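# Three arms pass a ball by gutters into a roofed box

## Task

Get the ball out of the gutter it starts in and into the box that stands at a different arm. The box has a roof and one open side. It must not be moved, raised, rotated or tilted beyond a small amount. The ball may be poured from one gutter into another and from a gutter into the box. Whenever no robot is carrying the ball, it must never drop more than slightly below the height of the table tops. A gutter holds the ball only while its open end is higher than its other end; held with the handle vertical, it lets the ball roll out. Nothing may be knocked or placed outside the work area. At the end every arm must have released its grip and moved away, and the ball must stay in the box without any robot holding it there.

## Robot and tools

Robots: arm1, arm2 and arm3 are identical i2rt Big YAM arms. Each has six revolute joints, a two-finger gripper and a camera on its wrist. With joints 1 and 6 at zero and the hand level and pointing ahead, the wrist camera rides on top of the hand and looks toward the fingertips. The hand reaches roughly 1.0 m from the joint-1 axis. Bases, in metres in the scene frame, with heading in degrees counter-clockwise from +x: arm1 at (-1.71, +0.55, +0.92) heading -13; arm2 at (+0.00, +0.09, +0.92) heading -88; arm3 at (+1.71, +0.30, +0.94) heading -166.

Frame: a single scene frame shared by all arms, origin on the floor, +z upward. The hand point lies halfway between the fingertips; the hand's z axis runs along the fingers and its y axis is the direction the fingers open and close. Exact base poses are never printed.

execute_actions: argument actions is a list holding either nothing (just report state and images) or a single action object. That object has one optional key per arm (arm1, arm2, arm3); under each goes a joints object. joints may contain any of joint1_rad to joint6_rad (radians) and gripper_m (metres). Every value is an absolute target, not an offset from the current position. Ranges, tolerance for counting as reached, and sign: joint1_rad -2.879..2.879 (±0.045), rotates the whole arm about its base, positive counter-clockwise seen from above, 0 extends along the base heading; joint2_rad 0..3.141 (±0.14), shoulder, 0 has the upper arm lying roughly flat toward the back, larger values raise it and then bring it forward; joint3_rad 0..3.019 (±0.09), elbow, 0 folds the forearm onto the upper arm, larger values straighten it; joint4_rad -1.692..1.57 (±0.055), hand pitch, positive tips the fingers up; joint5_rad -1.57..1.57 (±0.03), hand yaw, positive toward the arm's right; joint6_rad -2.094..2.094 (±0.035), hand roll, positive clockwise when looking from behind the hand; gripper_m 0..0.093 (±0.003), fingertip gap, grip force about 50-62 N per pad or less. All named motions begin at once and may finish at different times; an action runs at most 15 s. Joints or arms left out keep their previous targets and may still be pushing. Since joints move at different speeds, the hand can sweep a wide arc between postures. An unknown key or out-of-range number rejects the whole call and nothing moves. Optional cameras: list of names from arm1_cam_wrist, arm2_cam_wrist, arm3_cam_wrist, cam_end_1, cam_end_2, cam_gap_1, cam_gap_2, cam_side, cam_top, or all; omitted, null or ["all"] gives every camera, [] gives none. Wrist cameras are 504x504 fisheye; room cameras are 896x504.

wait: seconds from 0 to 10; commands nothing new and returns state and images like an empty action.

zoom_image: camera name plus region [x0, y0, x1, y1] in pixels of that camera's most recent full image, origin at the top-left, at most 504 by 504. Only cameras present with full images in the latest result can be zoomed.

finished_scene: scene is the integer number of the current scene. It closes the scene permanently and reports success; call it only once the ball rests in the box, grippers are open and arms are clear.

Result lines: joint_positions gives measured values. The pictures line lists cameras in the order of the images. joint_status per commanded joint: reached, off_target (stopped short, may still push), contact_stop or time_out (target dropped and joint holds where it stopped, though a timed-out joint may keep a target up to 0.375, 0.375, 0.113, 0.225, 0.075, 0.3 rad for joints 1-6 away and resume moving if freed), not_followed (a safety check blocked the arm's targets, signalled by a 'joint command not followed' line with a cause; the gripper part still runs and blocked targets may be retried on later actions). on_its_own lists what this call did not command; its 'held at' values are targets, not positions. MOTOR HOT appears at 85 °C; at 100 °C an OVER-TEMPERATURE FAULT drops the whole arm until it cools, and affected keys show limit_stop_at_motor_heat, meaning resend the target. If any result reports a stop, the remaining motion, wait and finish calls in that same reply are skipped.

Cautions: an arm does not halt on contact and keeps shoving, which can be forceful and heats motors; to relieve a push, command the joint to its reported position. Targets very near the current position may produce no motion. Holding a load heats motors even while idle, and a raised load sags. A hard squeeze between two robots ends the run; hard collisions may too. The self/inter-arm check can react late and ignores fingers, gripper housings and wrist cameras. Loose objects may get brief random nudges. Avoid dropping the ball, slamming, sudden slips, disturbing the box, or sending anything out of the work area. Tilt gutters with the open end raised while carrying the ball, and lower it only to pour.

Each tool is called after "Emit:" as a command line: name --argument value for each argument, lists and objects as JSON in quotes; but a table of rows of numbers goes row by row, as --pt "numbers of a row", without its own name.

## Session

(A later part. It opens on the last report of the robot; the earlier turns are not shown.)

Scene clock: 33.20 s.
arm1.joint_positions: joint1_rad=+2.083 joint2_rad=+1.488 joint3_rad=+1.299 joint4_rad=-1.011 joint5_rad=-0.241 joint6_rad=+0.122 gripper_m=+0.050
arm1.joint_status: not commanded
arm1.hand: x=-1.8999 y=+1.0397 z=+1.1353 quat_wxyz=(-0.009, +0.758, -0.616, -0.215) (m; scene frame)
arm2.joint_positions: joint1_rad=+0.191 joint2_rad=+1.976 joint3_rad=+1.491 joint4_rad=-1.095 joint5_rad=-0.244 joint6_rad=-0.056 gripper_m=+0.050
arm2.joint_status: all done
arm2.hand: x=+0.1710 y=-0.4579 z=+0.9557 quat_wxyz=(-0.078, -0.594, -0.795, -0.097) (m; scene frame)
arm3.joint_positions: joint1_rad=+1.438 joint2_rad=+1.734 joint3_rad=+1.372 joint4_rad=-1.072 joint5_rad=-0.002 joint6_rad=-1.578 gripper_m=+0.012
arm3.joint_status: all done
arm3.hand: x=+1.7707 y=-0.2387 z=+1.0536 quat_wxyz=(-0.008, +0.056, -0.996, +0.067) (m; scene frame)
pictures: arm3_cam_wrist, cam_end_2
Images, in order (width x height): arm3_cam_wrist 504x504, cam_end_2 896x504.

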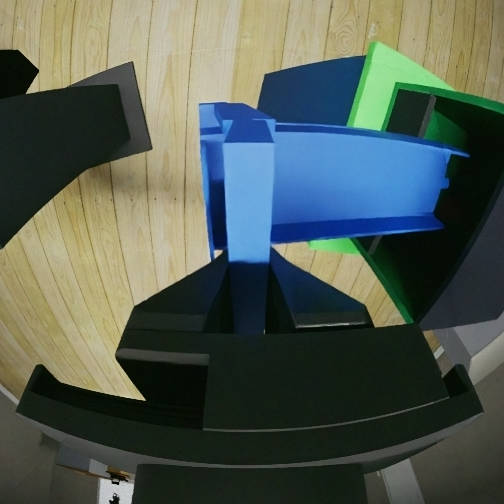

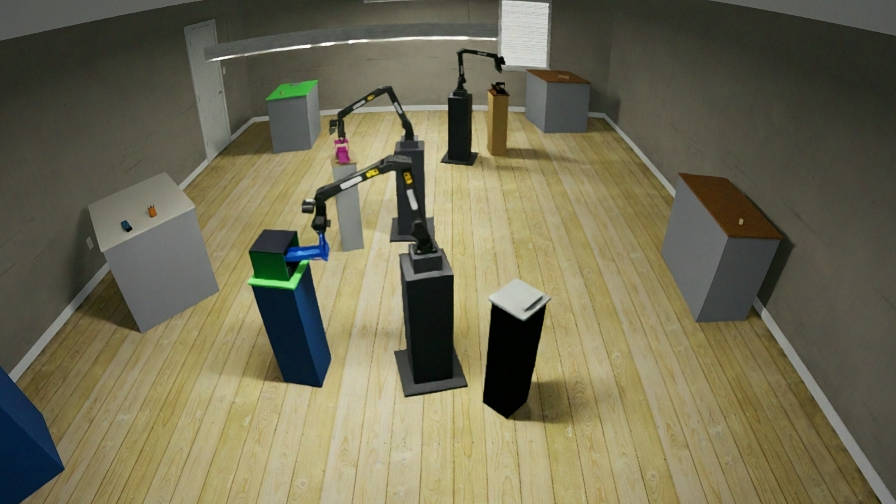

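Emit:
execute_actions --actions '[]'

Scene clock: 33.40 s.
arm1.joint_positions: joint1_rad=+2.083 joint2_rad=+1.488 joint3_rad=+1.299 joint4_rad=-1.011 joint5_rad=-0.241 joint6_rad=+0.122 gripper_m=+0.050
arm1.joint_status: not commanded
arm1.hand: x=-1.8999 y=+1.0397 z=+1.1353 quat_wxyz=(-0.009, +0.758, -0.616, -0.215) (m; scene frame)
arm2.joint_positions: joint1_rad=+0.191 joint2_rad=+1.976 joint3_rad=+1.491 joint4_rad=-1.095 joint5_rad=-0.244 joint6_rad=-0.056 gripper_m=+0.050
arm2.joint_status: all done
arm2.hand: x=+0.1710 y=-0.4579 z=+0.9557 quat_wxyz=(-0.078, -0.594, -0.795, -0.097) (m; scene frame)
arm3.joint_positions: joint1_rad=+1.438 joint2_rad=+1.734 joint3_rad=+1.372 joint4_rad=-1.072 joint5_rad=-0.002 joint6_rad=-1.578 gripper_m=+0.012
arm3.joint_status: all done
arm3.hand: x=+1.7707 y=-0.2387 z=+1.0536 quat_wxyz=(-0.008, +0.056, -0.996, +0.067) (m; scene frame)
pictures: arm1_cam_wrist, arm2_cam_wrist, arm3_cam_wrist, cam_end_1, cam_end_2, cam_gap_1, cam_gap_2, cam_side, cam_top
Images, in order (width x height): arm1_cam_wrist 504x504, arm2_cam_wrist 504x504, arm3_cam_wrist 504x504, cam_end_1 896x504, cam_end_2 896x504, cam_gap_1 896x504, cam_gap_2 896x504, cam_side 896x504, cam_top 896x504.

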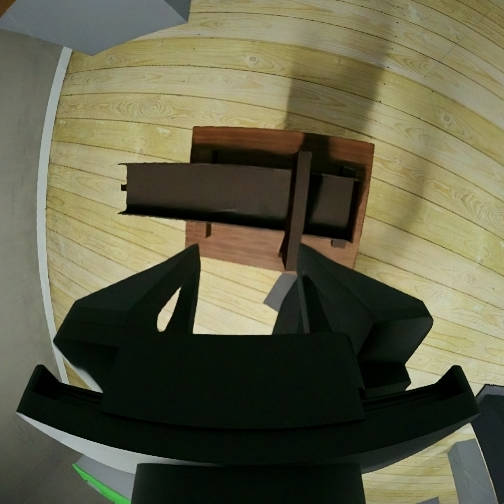

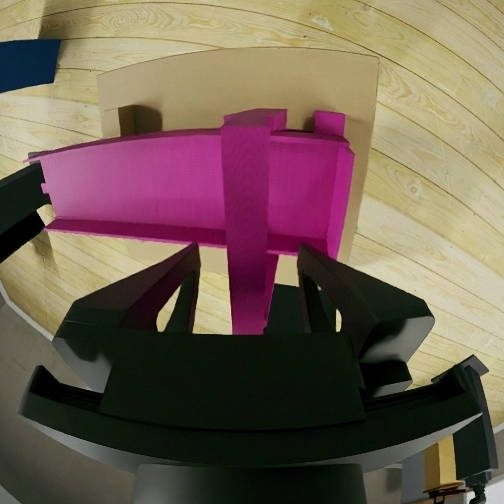

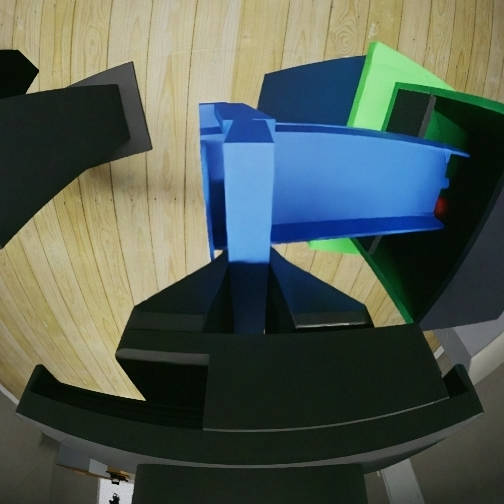

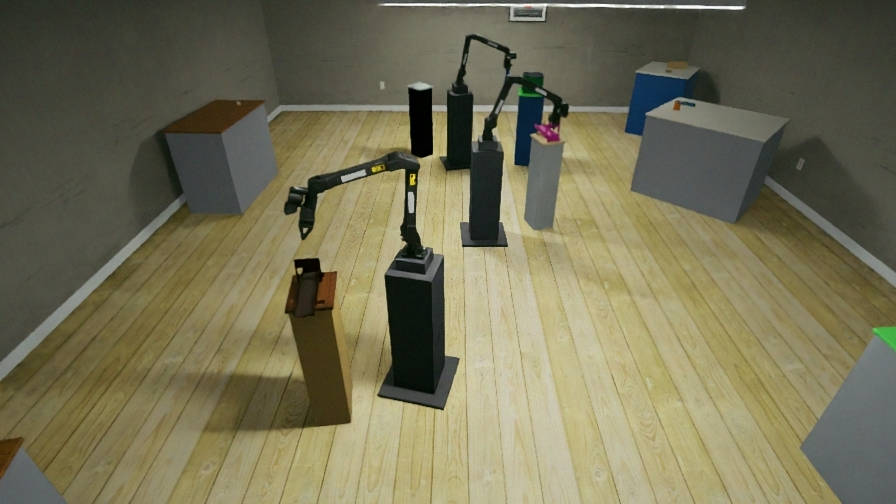

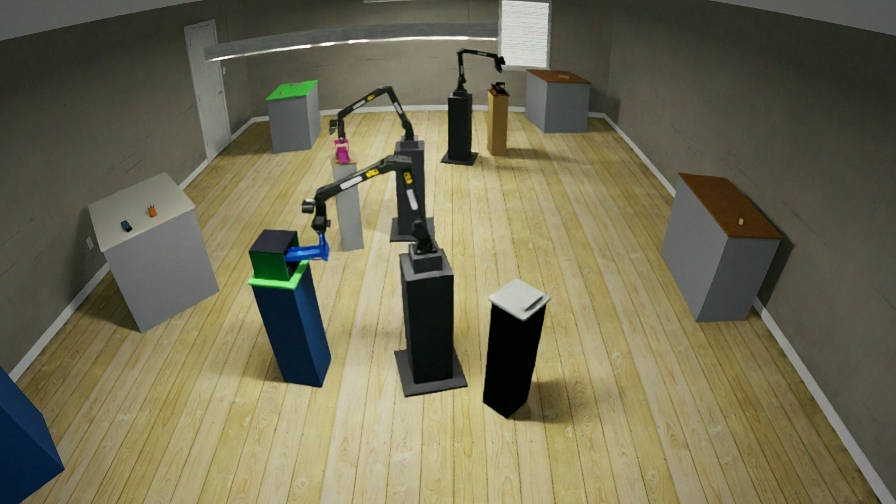

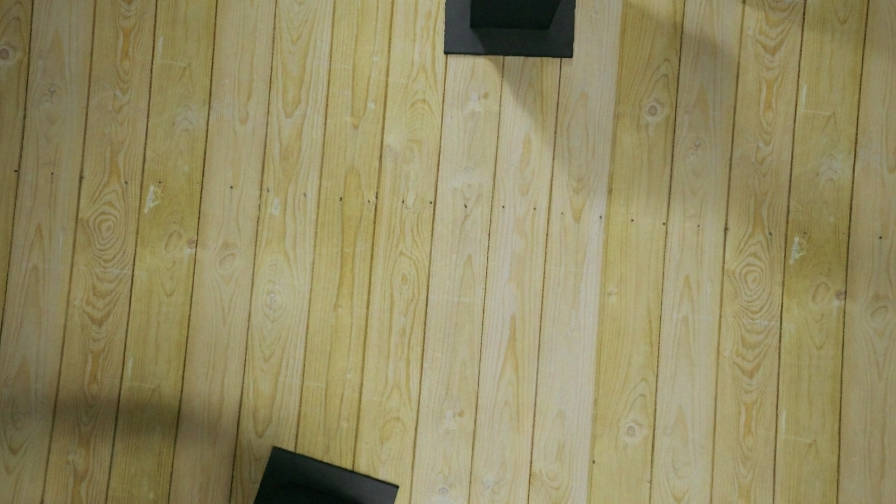

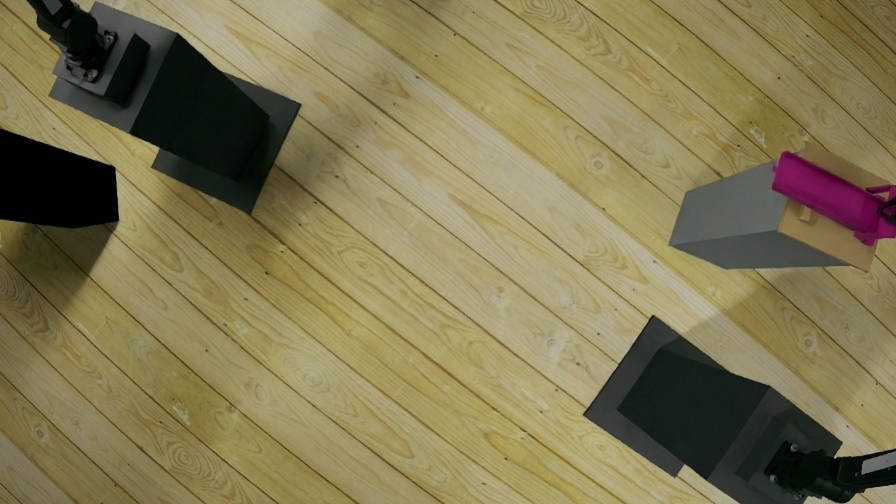

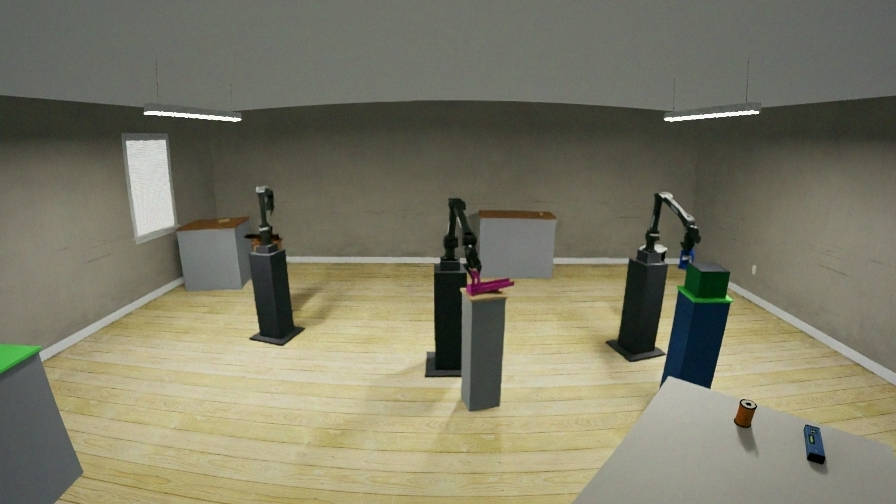

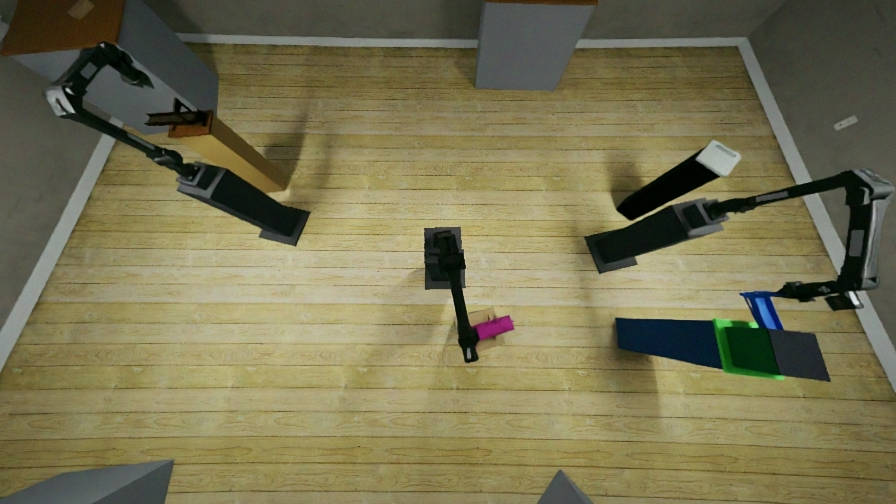

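Emit:
zoom_image --camera "arm3_cam_wrist" --region '[340, 80, 504, 300]'

Region (340, 80, 504, 300) of arm3_cam_wrist's 504x504 image, scaled by 2.291, with more detail than that image has; it fills the left 376 columns of this view, and the rest is white.

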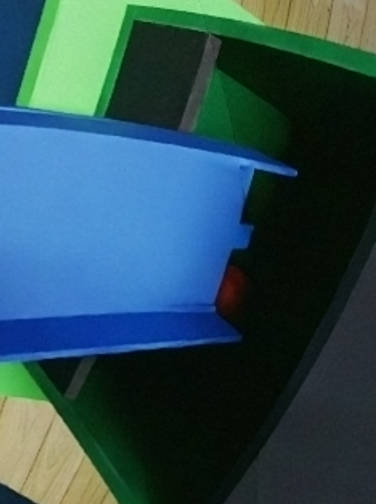

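Emit:
execute_actions --actions '[{"arm3": {"joints": {"joint2_rad": 1.668, "joint4_rad": -1.42}}, "arm2": {"joints": {"joint2_rad": 1.6}}}]' --cameras '["arm3_cam_wrist", "cam_end_2", "arm2_cam_wrist"]'

Scene clock: 35.20 s.
arm1.joint_positions: joint1_rad=+2.083 joint2_rad=+1.488 joint3_rad=+1.299 joint4_rad=-1.011 joint5_rad=-0.241 joint6_rad=+0.122 gripper_m=+0.050
arm1.joint_status: not commanded
arm1.hand: x=-1.8999 y=+1.0397 z=+1.1353 quat_wxyz=(-0.009, +0.758, -0.616, -0.215) (m; scene frame)
arm2.joint_positions: joint1_rad=+0.191 joint2_rad=+1.591 joint3_rad=+1.491 joint4_rad=-1.095 joint5_rad=-0.244 joint6_rad=-0.056 gripper_m=+0.050
arm2.joint_status: all done
arm2.hand: x=+0.1688 y=-0.4540 z=+1.1685 quat_wxyz=(-0.222, -0.565, -0.794, +0.027) (m; scene frame)
arm3.joint_positions: joint1_rad=+1.438 joint2_rad=+1.682 joint3_rad=+1.381 joint4_rad=-1.411 joint5_rad=-0.002 joint6_rad=-1.578 gripper_m=+0.012
arm3.joint_status: all done
arm3.hand: x=+1.7621 y=-0.1594 z=+1.0821 quat_wxyz=(-0.001, +0.056, -0.996, -0.072) (m; scene frame)
pictures: arm2_cam_wrist, arm3_cam_wrist, cam_end_2
Images, in order (width x height): arm2_cam_wrist 504x504, arm3_cam_wrist 504x504, cam_end_2 896x504.

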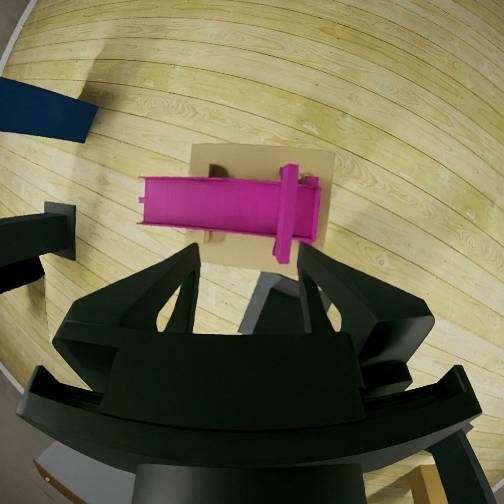

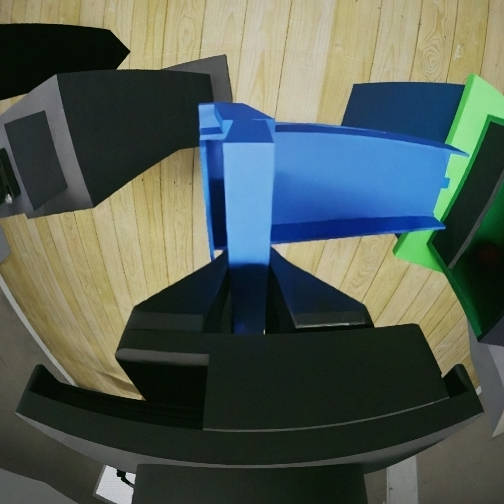

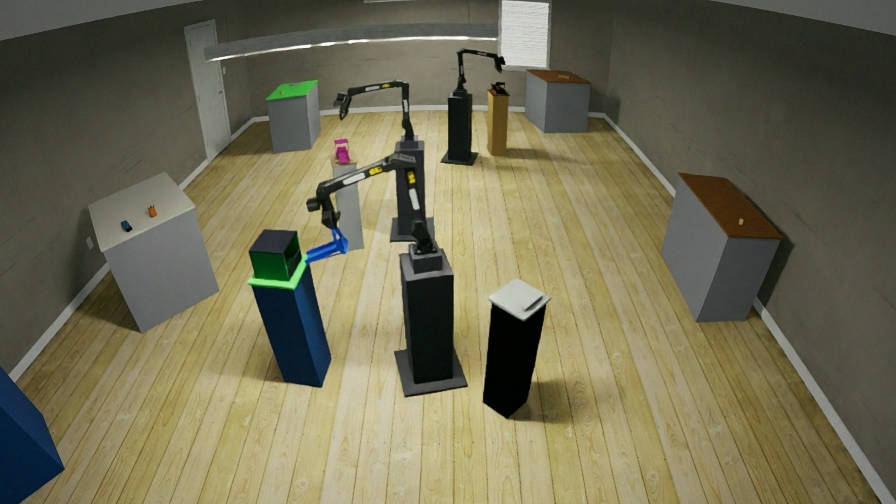

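Emit:
execute_actions --actions '[{"arm3": {"joints": {"joint1_rad": 0.7, "joint2_rad": 1.5, "joint3_rad": 1.01}}}]' --cameras '[]'

Emit:
execute_actions --actions '[{"arm3": {"joints": {"joint1_rad": -2.28, "joint4_rad": -0.675, "joint5_rad": 0.073, "joint6_rad": -1.258}}}]' --cameras '["arm3_cam_wrist", "cam_end_2"]'

Scene clock: 37.23 s.
arm1.joint_positions: joint1_rad=+2.083 joint2_rad=+1.488 joint3_rad=+1.299 joint4_rad=-1.011 joint5_rad=-0.241 joint6_rad=+0.122 gripper_m=+0.050
arm1.joint_status: not commanded
arm1.hand: x=-1.8999 y=+1.0397 z=+1.1353 quat_wxyz=(-0.009, +0.758, -0.616, -0.215) (m; scene frame)
arm2.joint_positions: joint1_rad=+0.191 joint2_rad=+1.591 joint3_rad=+1.491 joint4_rad=-1.095 joint5_rad=-0.244 joint6_rad=-0.056 gripper_m=+0.050
arm2.joint_status: not commanded
arm2.hand: x=+0.1688 y=-0.4540 z=+1.1685 quat_wxyz=(-0.222, -0.565, -0.794, +0.027) (m; scene frame)
arm3.joint_positions: joint1_rad=+0.699 joint2_rad=+1.509 joint3_rad=+1.007 joint4_rad=-1.412 joint5_rad=+0.001 joint6_rad=-1.578 gripper_m=+0.012
arm3.joint_status: all done
arm3.hand: x=+1.5252 y=+0.0434 z=+1.0359 quat_wxyz=(-0.056, -0.303, -0.937, -0.164) (m; scene frame)
pictures: none
No camera images: the call's "cameras" was empty. Leave "cameras" out to get every camera's image.

Scene clock: 39.77 s.
arm1.joint_positions: joint1_rad=+2.083 joint2_rad=+1.488 joint3_rad=+1.299 joint4_rad=-1.011 joint5_rad=-0.241 joint6_rad=+0.122 gripper_m=+0.050
arm1.joint_status: not commanded
arm1.hand: x=-1.8999 y=+1.0397 z=+1.1353 quat_wxyz=(-0.009, +0.758, -0.616, -0.215) (m; scene frame)
arm2.joint_positions: joint1_rad=+0.191 joint2_rad=+1.591 joint3_rad=+1.491 joint4_rad=-1.095 joint5_rad=-0.244 joint6_rad=-0.056 gripper_m=+0.050
arm2.joint_status: not commanded
arm2.hand: x=+0.1688 y=-0.4540 z=+1.1685 quat_wxyz=(-0.222, -0.565, -0.794, +0.027) (m; scene frame)
arm3.joint_positions: joint1_rad=-2.286 joint2_rad=+1.509 joint3_rad=+1.007 joint4_rad=-0.683 joint5_rad=+0.072 joint6_rad=-1.263 gripper_m=+0.012
arm3.joint_status: all done
arm3.hand: x=+1.9520 y=+0.7320 z=+1.0447 quat_wxyz=(+0.191, -0.903, +0.381, -0.054) (m; scene frame)
pictures: arm3_cam_wrist, cam_end_2
Images, in order (width x height): arm3_cam_wrist 504x504, cam_end_2 896x504.

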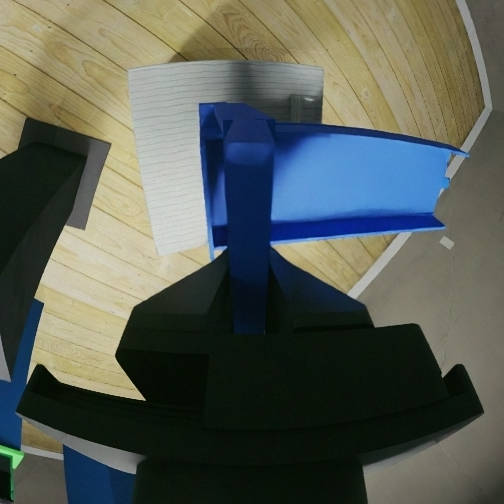

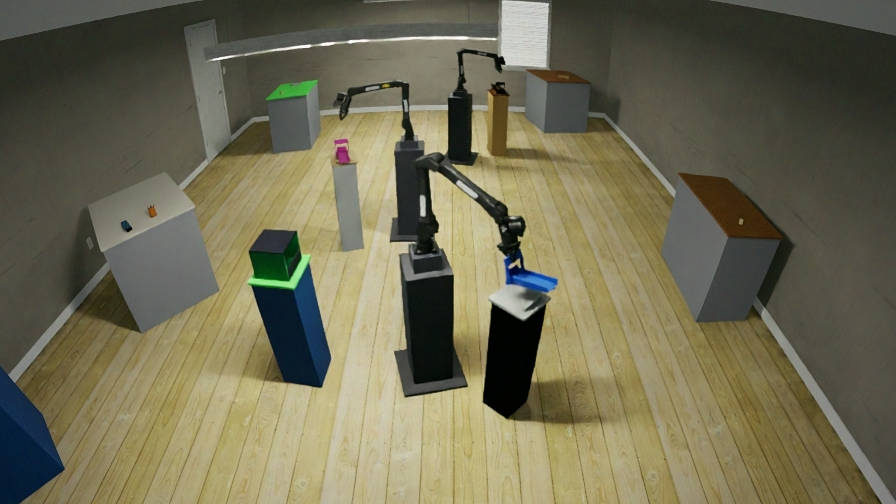

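Emit:
execute_actions --actions '[{"arm3": {"joints": {"joint2_rad": 1.656}}}]' --cameras '["arm3_cam_wrist", "cam_end_2"]'

Scene clock: 40.83 s.
arm1.joint_positions: joint1_rad=+2.083 joint2_rad=+1.488 joint3_rad=+1.299 joint4_rad=-1.011 joint5_rad=-0.241 joint6_rad=+0.122 gripper_m=+0.050
arm1.joint_status: not commanded
arm1.hand: x=-1.8999 y=+1.0397 z=+1.1353 quat_wxyz=(-0.009, +0.758, -0.616, -0.215) (m; scene frame)
arm2.joint_positions: joint1_rad=+0.191 joint2_rad=+1.591 joint3_rad=+1.491 joint4_rad=-1.095 joint5_rad=-0.244 joint6_rad=-0.056 gripper_m=+0.050
arm2.joint_status: not commanded
arm2.hand: x=+0.1688 y=-0.4540 z=+1.1685 quat_wxyz=(-0.222, -0.565, -0.794, +0.027) (m; scene frame)
arm3.joint_positions: joint1_rad=-2.286 joint2_rad=+1.672 joint3_rad=+1.007 joint4_rad=-0.682 joint5_rad=+0.073 joint6_rad=-1.263 gripper_m=+0.012
arm3.joint_status: all done
arm3.hand: x=+1.9477 y=+0.7226 z=+0.9686 quat_wxyz=(+0.111, -0.916, +0.383, -0.048) (m; scene frame)
pictures: arm3_cam_wrist, cam_end_2
Images, in order (width x height): arm3_cam_wrist 504x504, cam_end_2 896x504.

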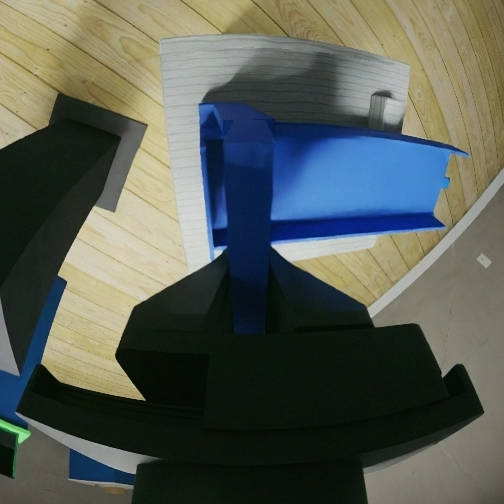

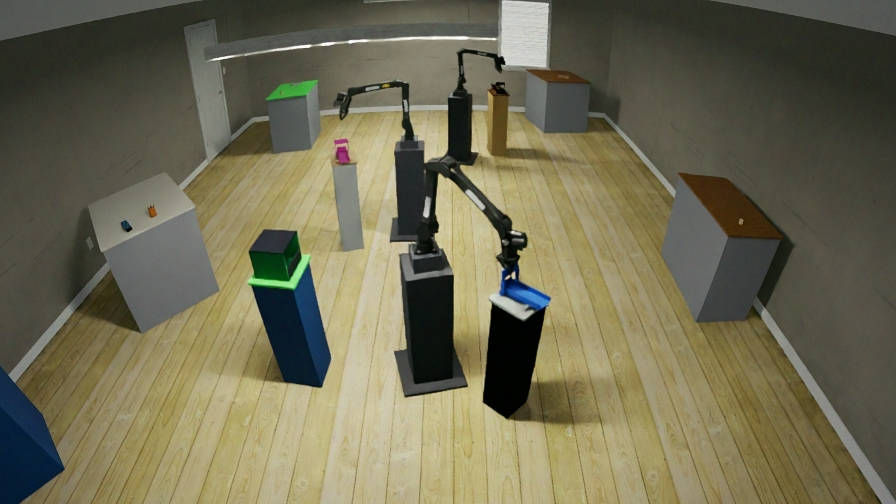

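Emit:
execute_actions --actions '[{"arm3": {"joints": {"gripper_m": 0.05}}}]' --cameras '[]'

Emit:
execute_actions --actions '[{"arm3": {"joints": {"joint2_rad": 1.33}}}]' --cameras '["arm3_cam_wrist", "cam_end_2", "cam_side", "cam_top"]'

Scene clock: 41.53 s.
arm1.joint_positions: joint1_rad=+2.083 joint2_rad=+1.488 joint3_rad=+1.299 joint4_rad=-1.011 joint5_rad=-0.241 joint6_rad=+0.122 gripper_m=+0.050
arm1.joint_status: not commanded
arm1.hand: x=-1.8999 y=+1.0397 z=+1.1353 quat_wxyz=(-0.009, +0.758, -0.616, -0.215) (m; scene frame)
arm2.joint_positions: joint1_rad=+0.191 joint2_rad=+1.591 joint3_rad=+1.491 joint4_rad=-1.095 joint5_rad=-0.244 joint6_rad=-0.056 gripper_m=+0.050
arm2.joint_status: not commanded
arm2.hand: x=+0.1688 y=-0.4540 z=+1.1685 quat_wxyz=(-0.222, -0.565, -0.794, +0.027) (m; scene frame)
arm3.joint_positions: joint1_rad=-2.286 joint2_rad=+1.669 joint3_rad=+1.007 joint4_rad=-0.682 joint5_rad=+0.073 joint6_rad=-1.262 gripper_m=+0.050
arm3.joint_status: all done
arm3.hand: x=+1.9478 y=+0.7229 z=+0.9697 quat_wxyz=(+0.112, -0.916, +0.383, -0.048) (m; scene frame)
pictures: none
No camera images: the call's "cameras" was empty. Leave "cameras" out to get every camera's image.

Scene clock: 42.80 s.
arm1.joint_positions: joint1_rad=+2.083 joint2_rad=+1.488 joint3_rad=+1.299 joint4_rad=-1.011 joint5_rad=-0.241 joint6_rad=+0.122 gripper_m=+0.050
arm1.joint_status: not commanded
arm1.hand: x=-1.8999 y=+1.0397 z=+1.1353 quat_wxyz=(-0.009, +0.758, -0.616, -0.215) (m; scene frame)
arm2.joint_positions: joint1_rad=+0.191 joint2_rad=+1.591 joint3_rad=+1.491 joint4_rad=-1.095 joint5_rad=-0.244 joint6_rad=-0.056 gripper_m=+0.050
arm2.joint_status: not commanded
arm2.hand: x=+0.1688 y=-0.4540 z=+1.1685 quat_wxyz=(-0.222, -0.565, -0.794, +0.027) (m; scene frame)
arm3.joint_positions: joint1_rad=-2.286 joint2_rad=+1.318 joint3_rad=+1.007 joint4_rad=-0.682 joint5_rad=+0.073 joint6_rad=-1.262 gripper_m=+0.050
arm3.joint_status: all done
arm3.hand: x=+1.9500 y=+0.7292 z=+1.1346 quat_wxyz=(+0.283, -0.881, +0.375, -0.061) (m; scene frame)
pictures: arm3_cam_wrist, cam_end_2, cam_side, cam_top
Images, in order (width x height): arm3_cam_wrist 504x504, cam_end_2 896x504, cam_side 896x504, cam_top 896x504.

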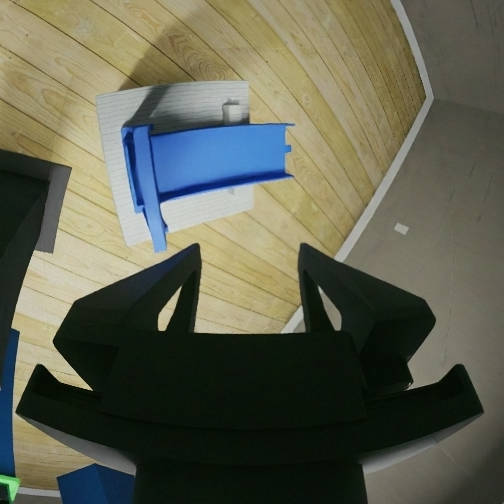

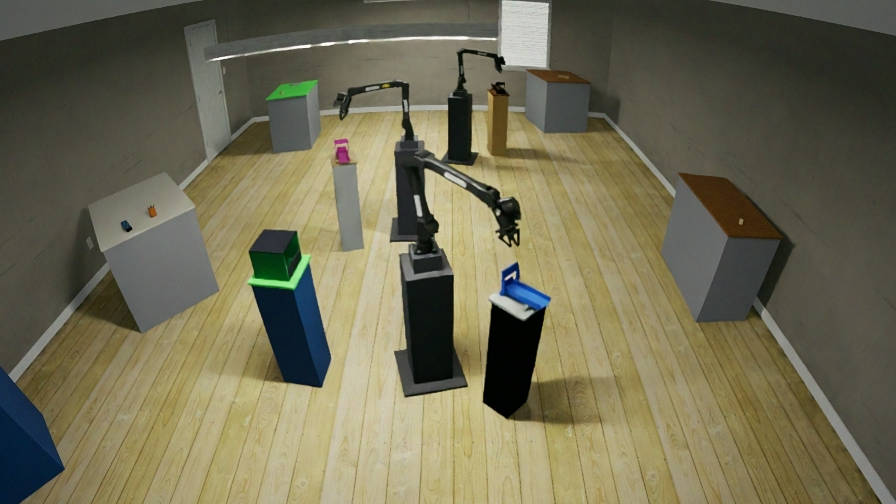

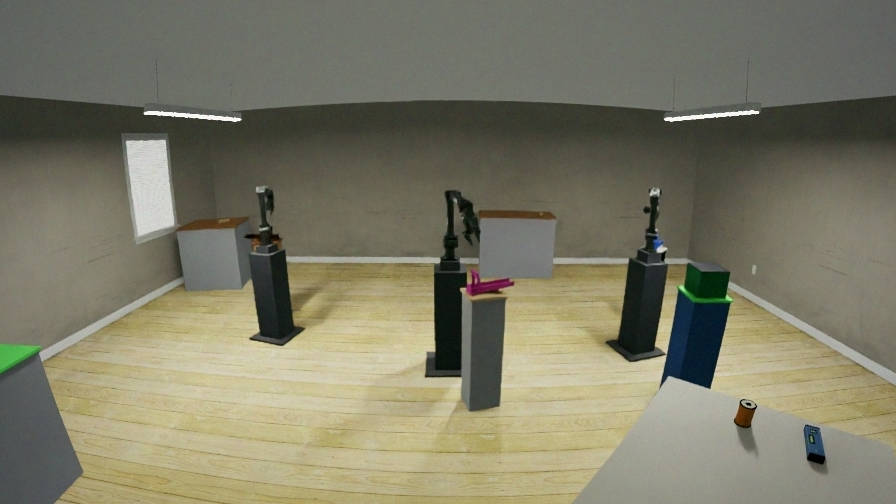

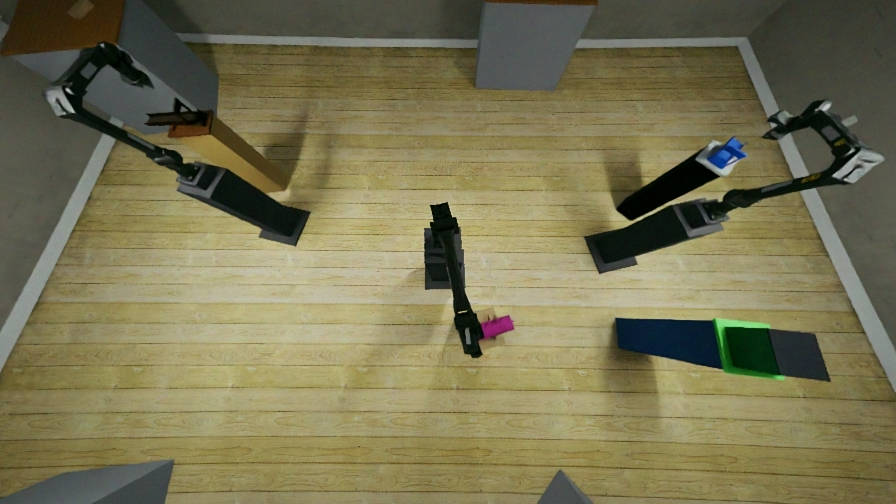

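Emit:
finished_scene --scene 2

The scene is finished: the task was done.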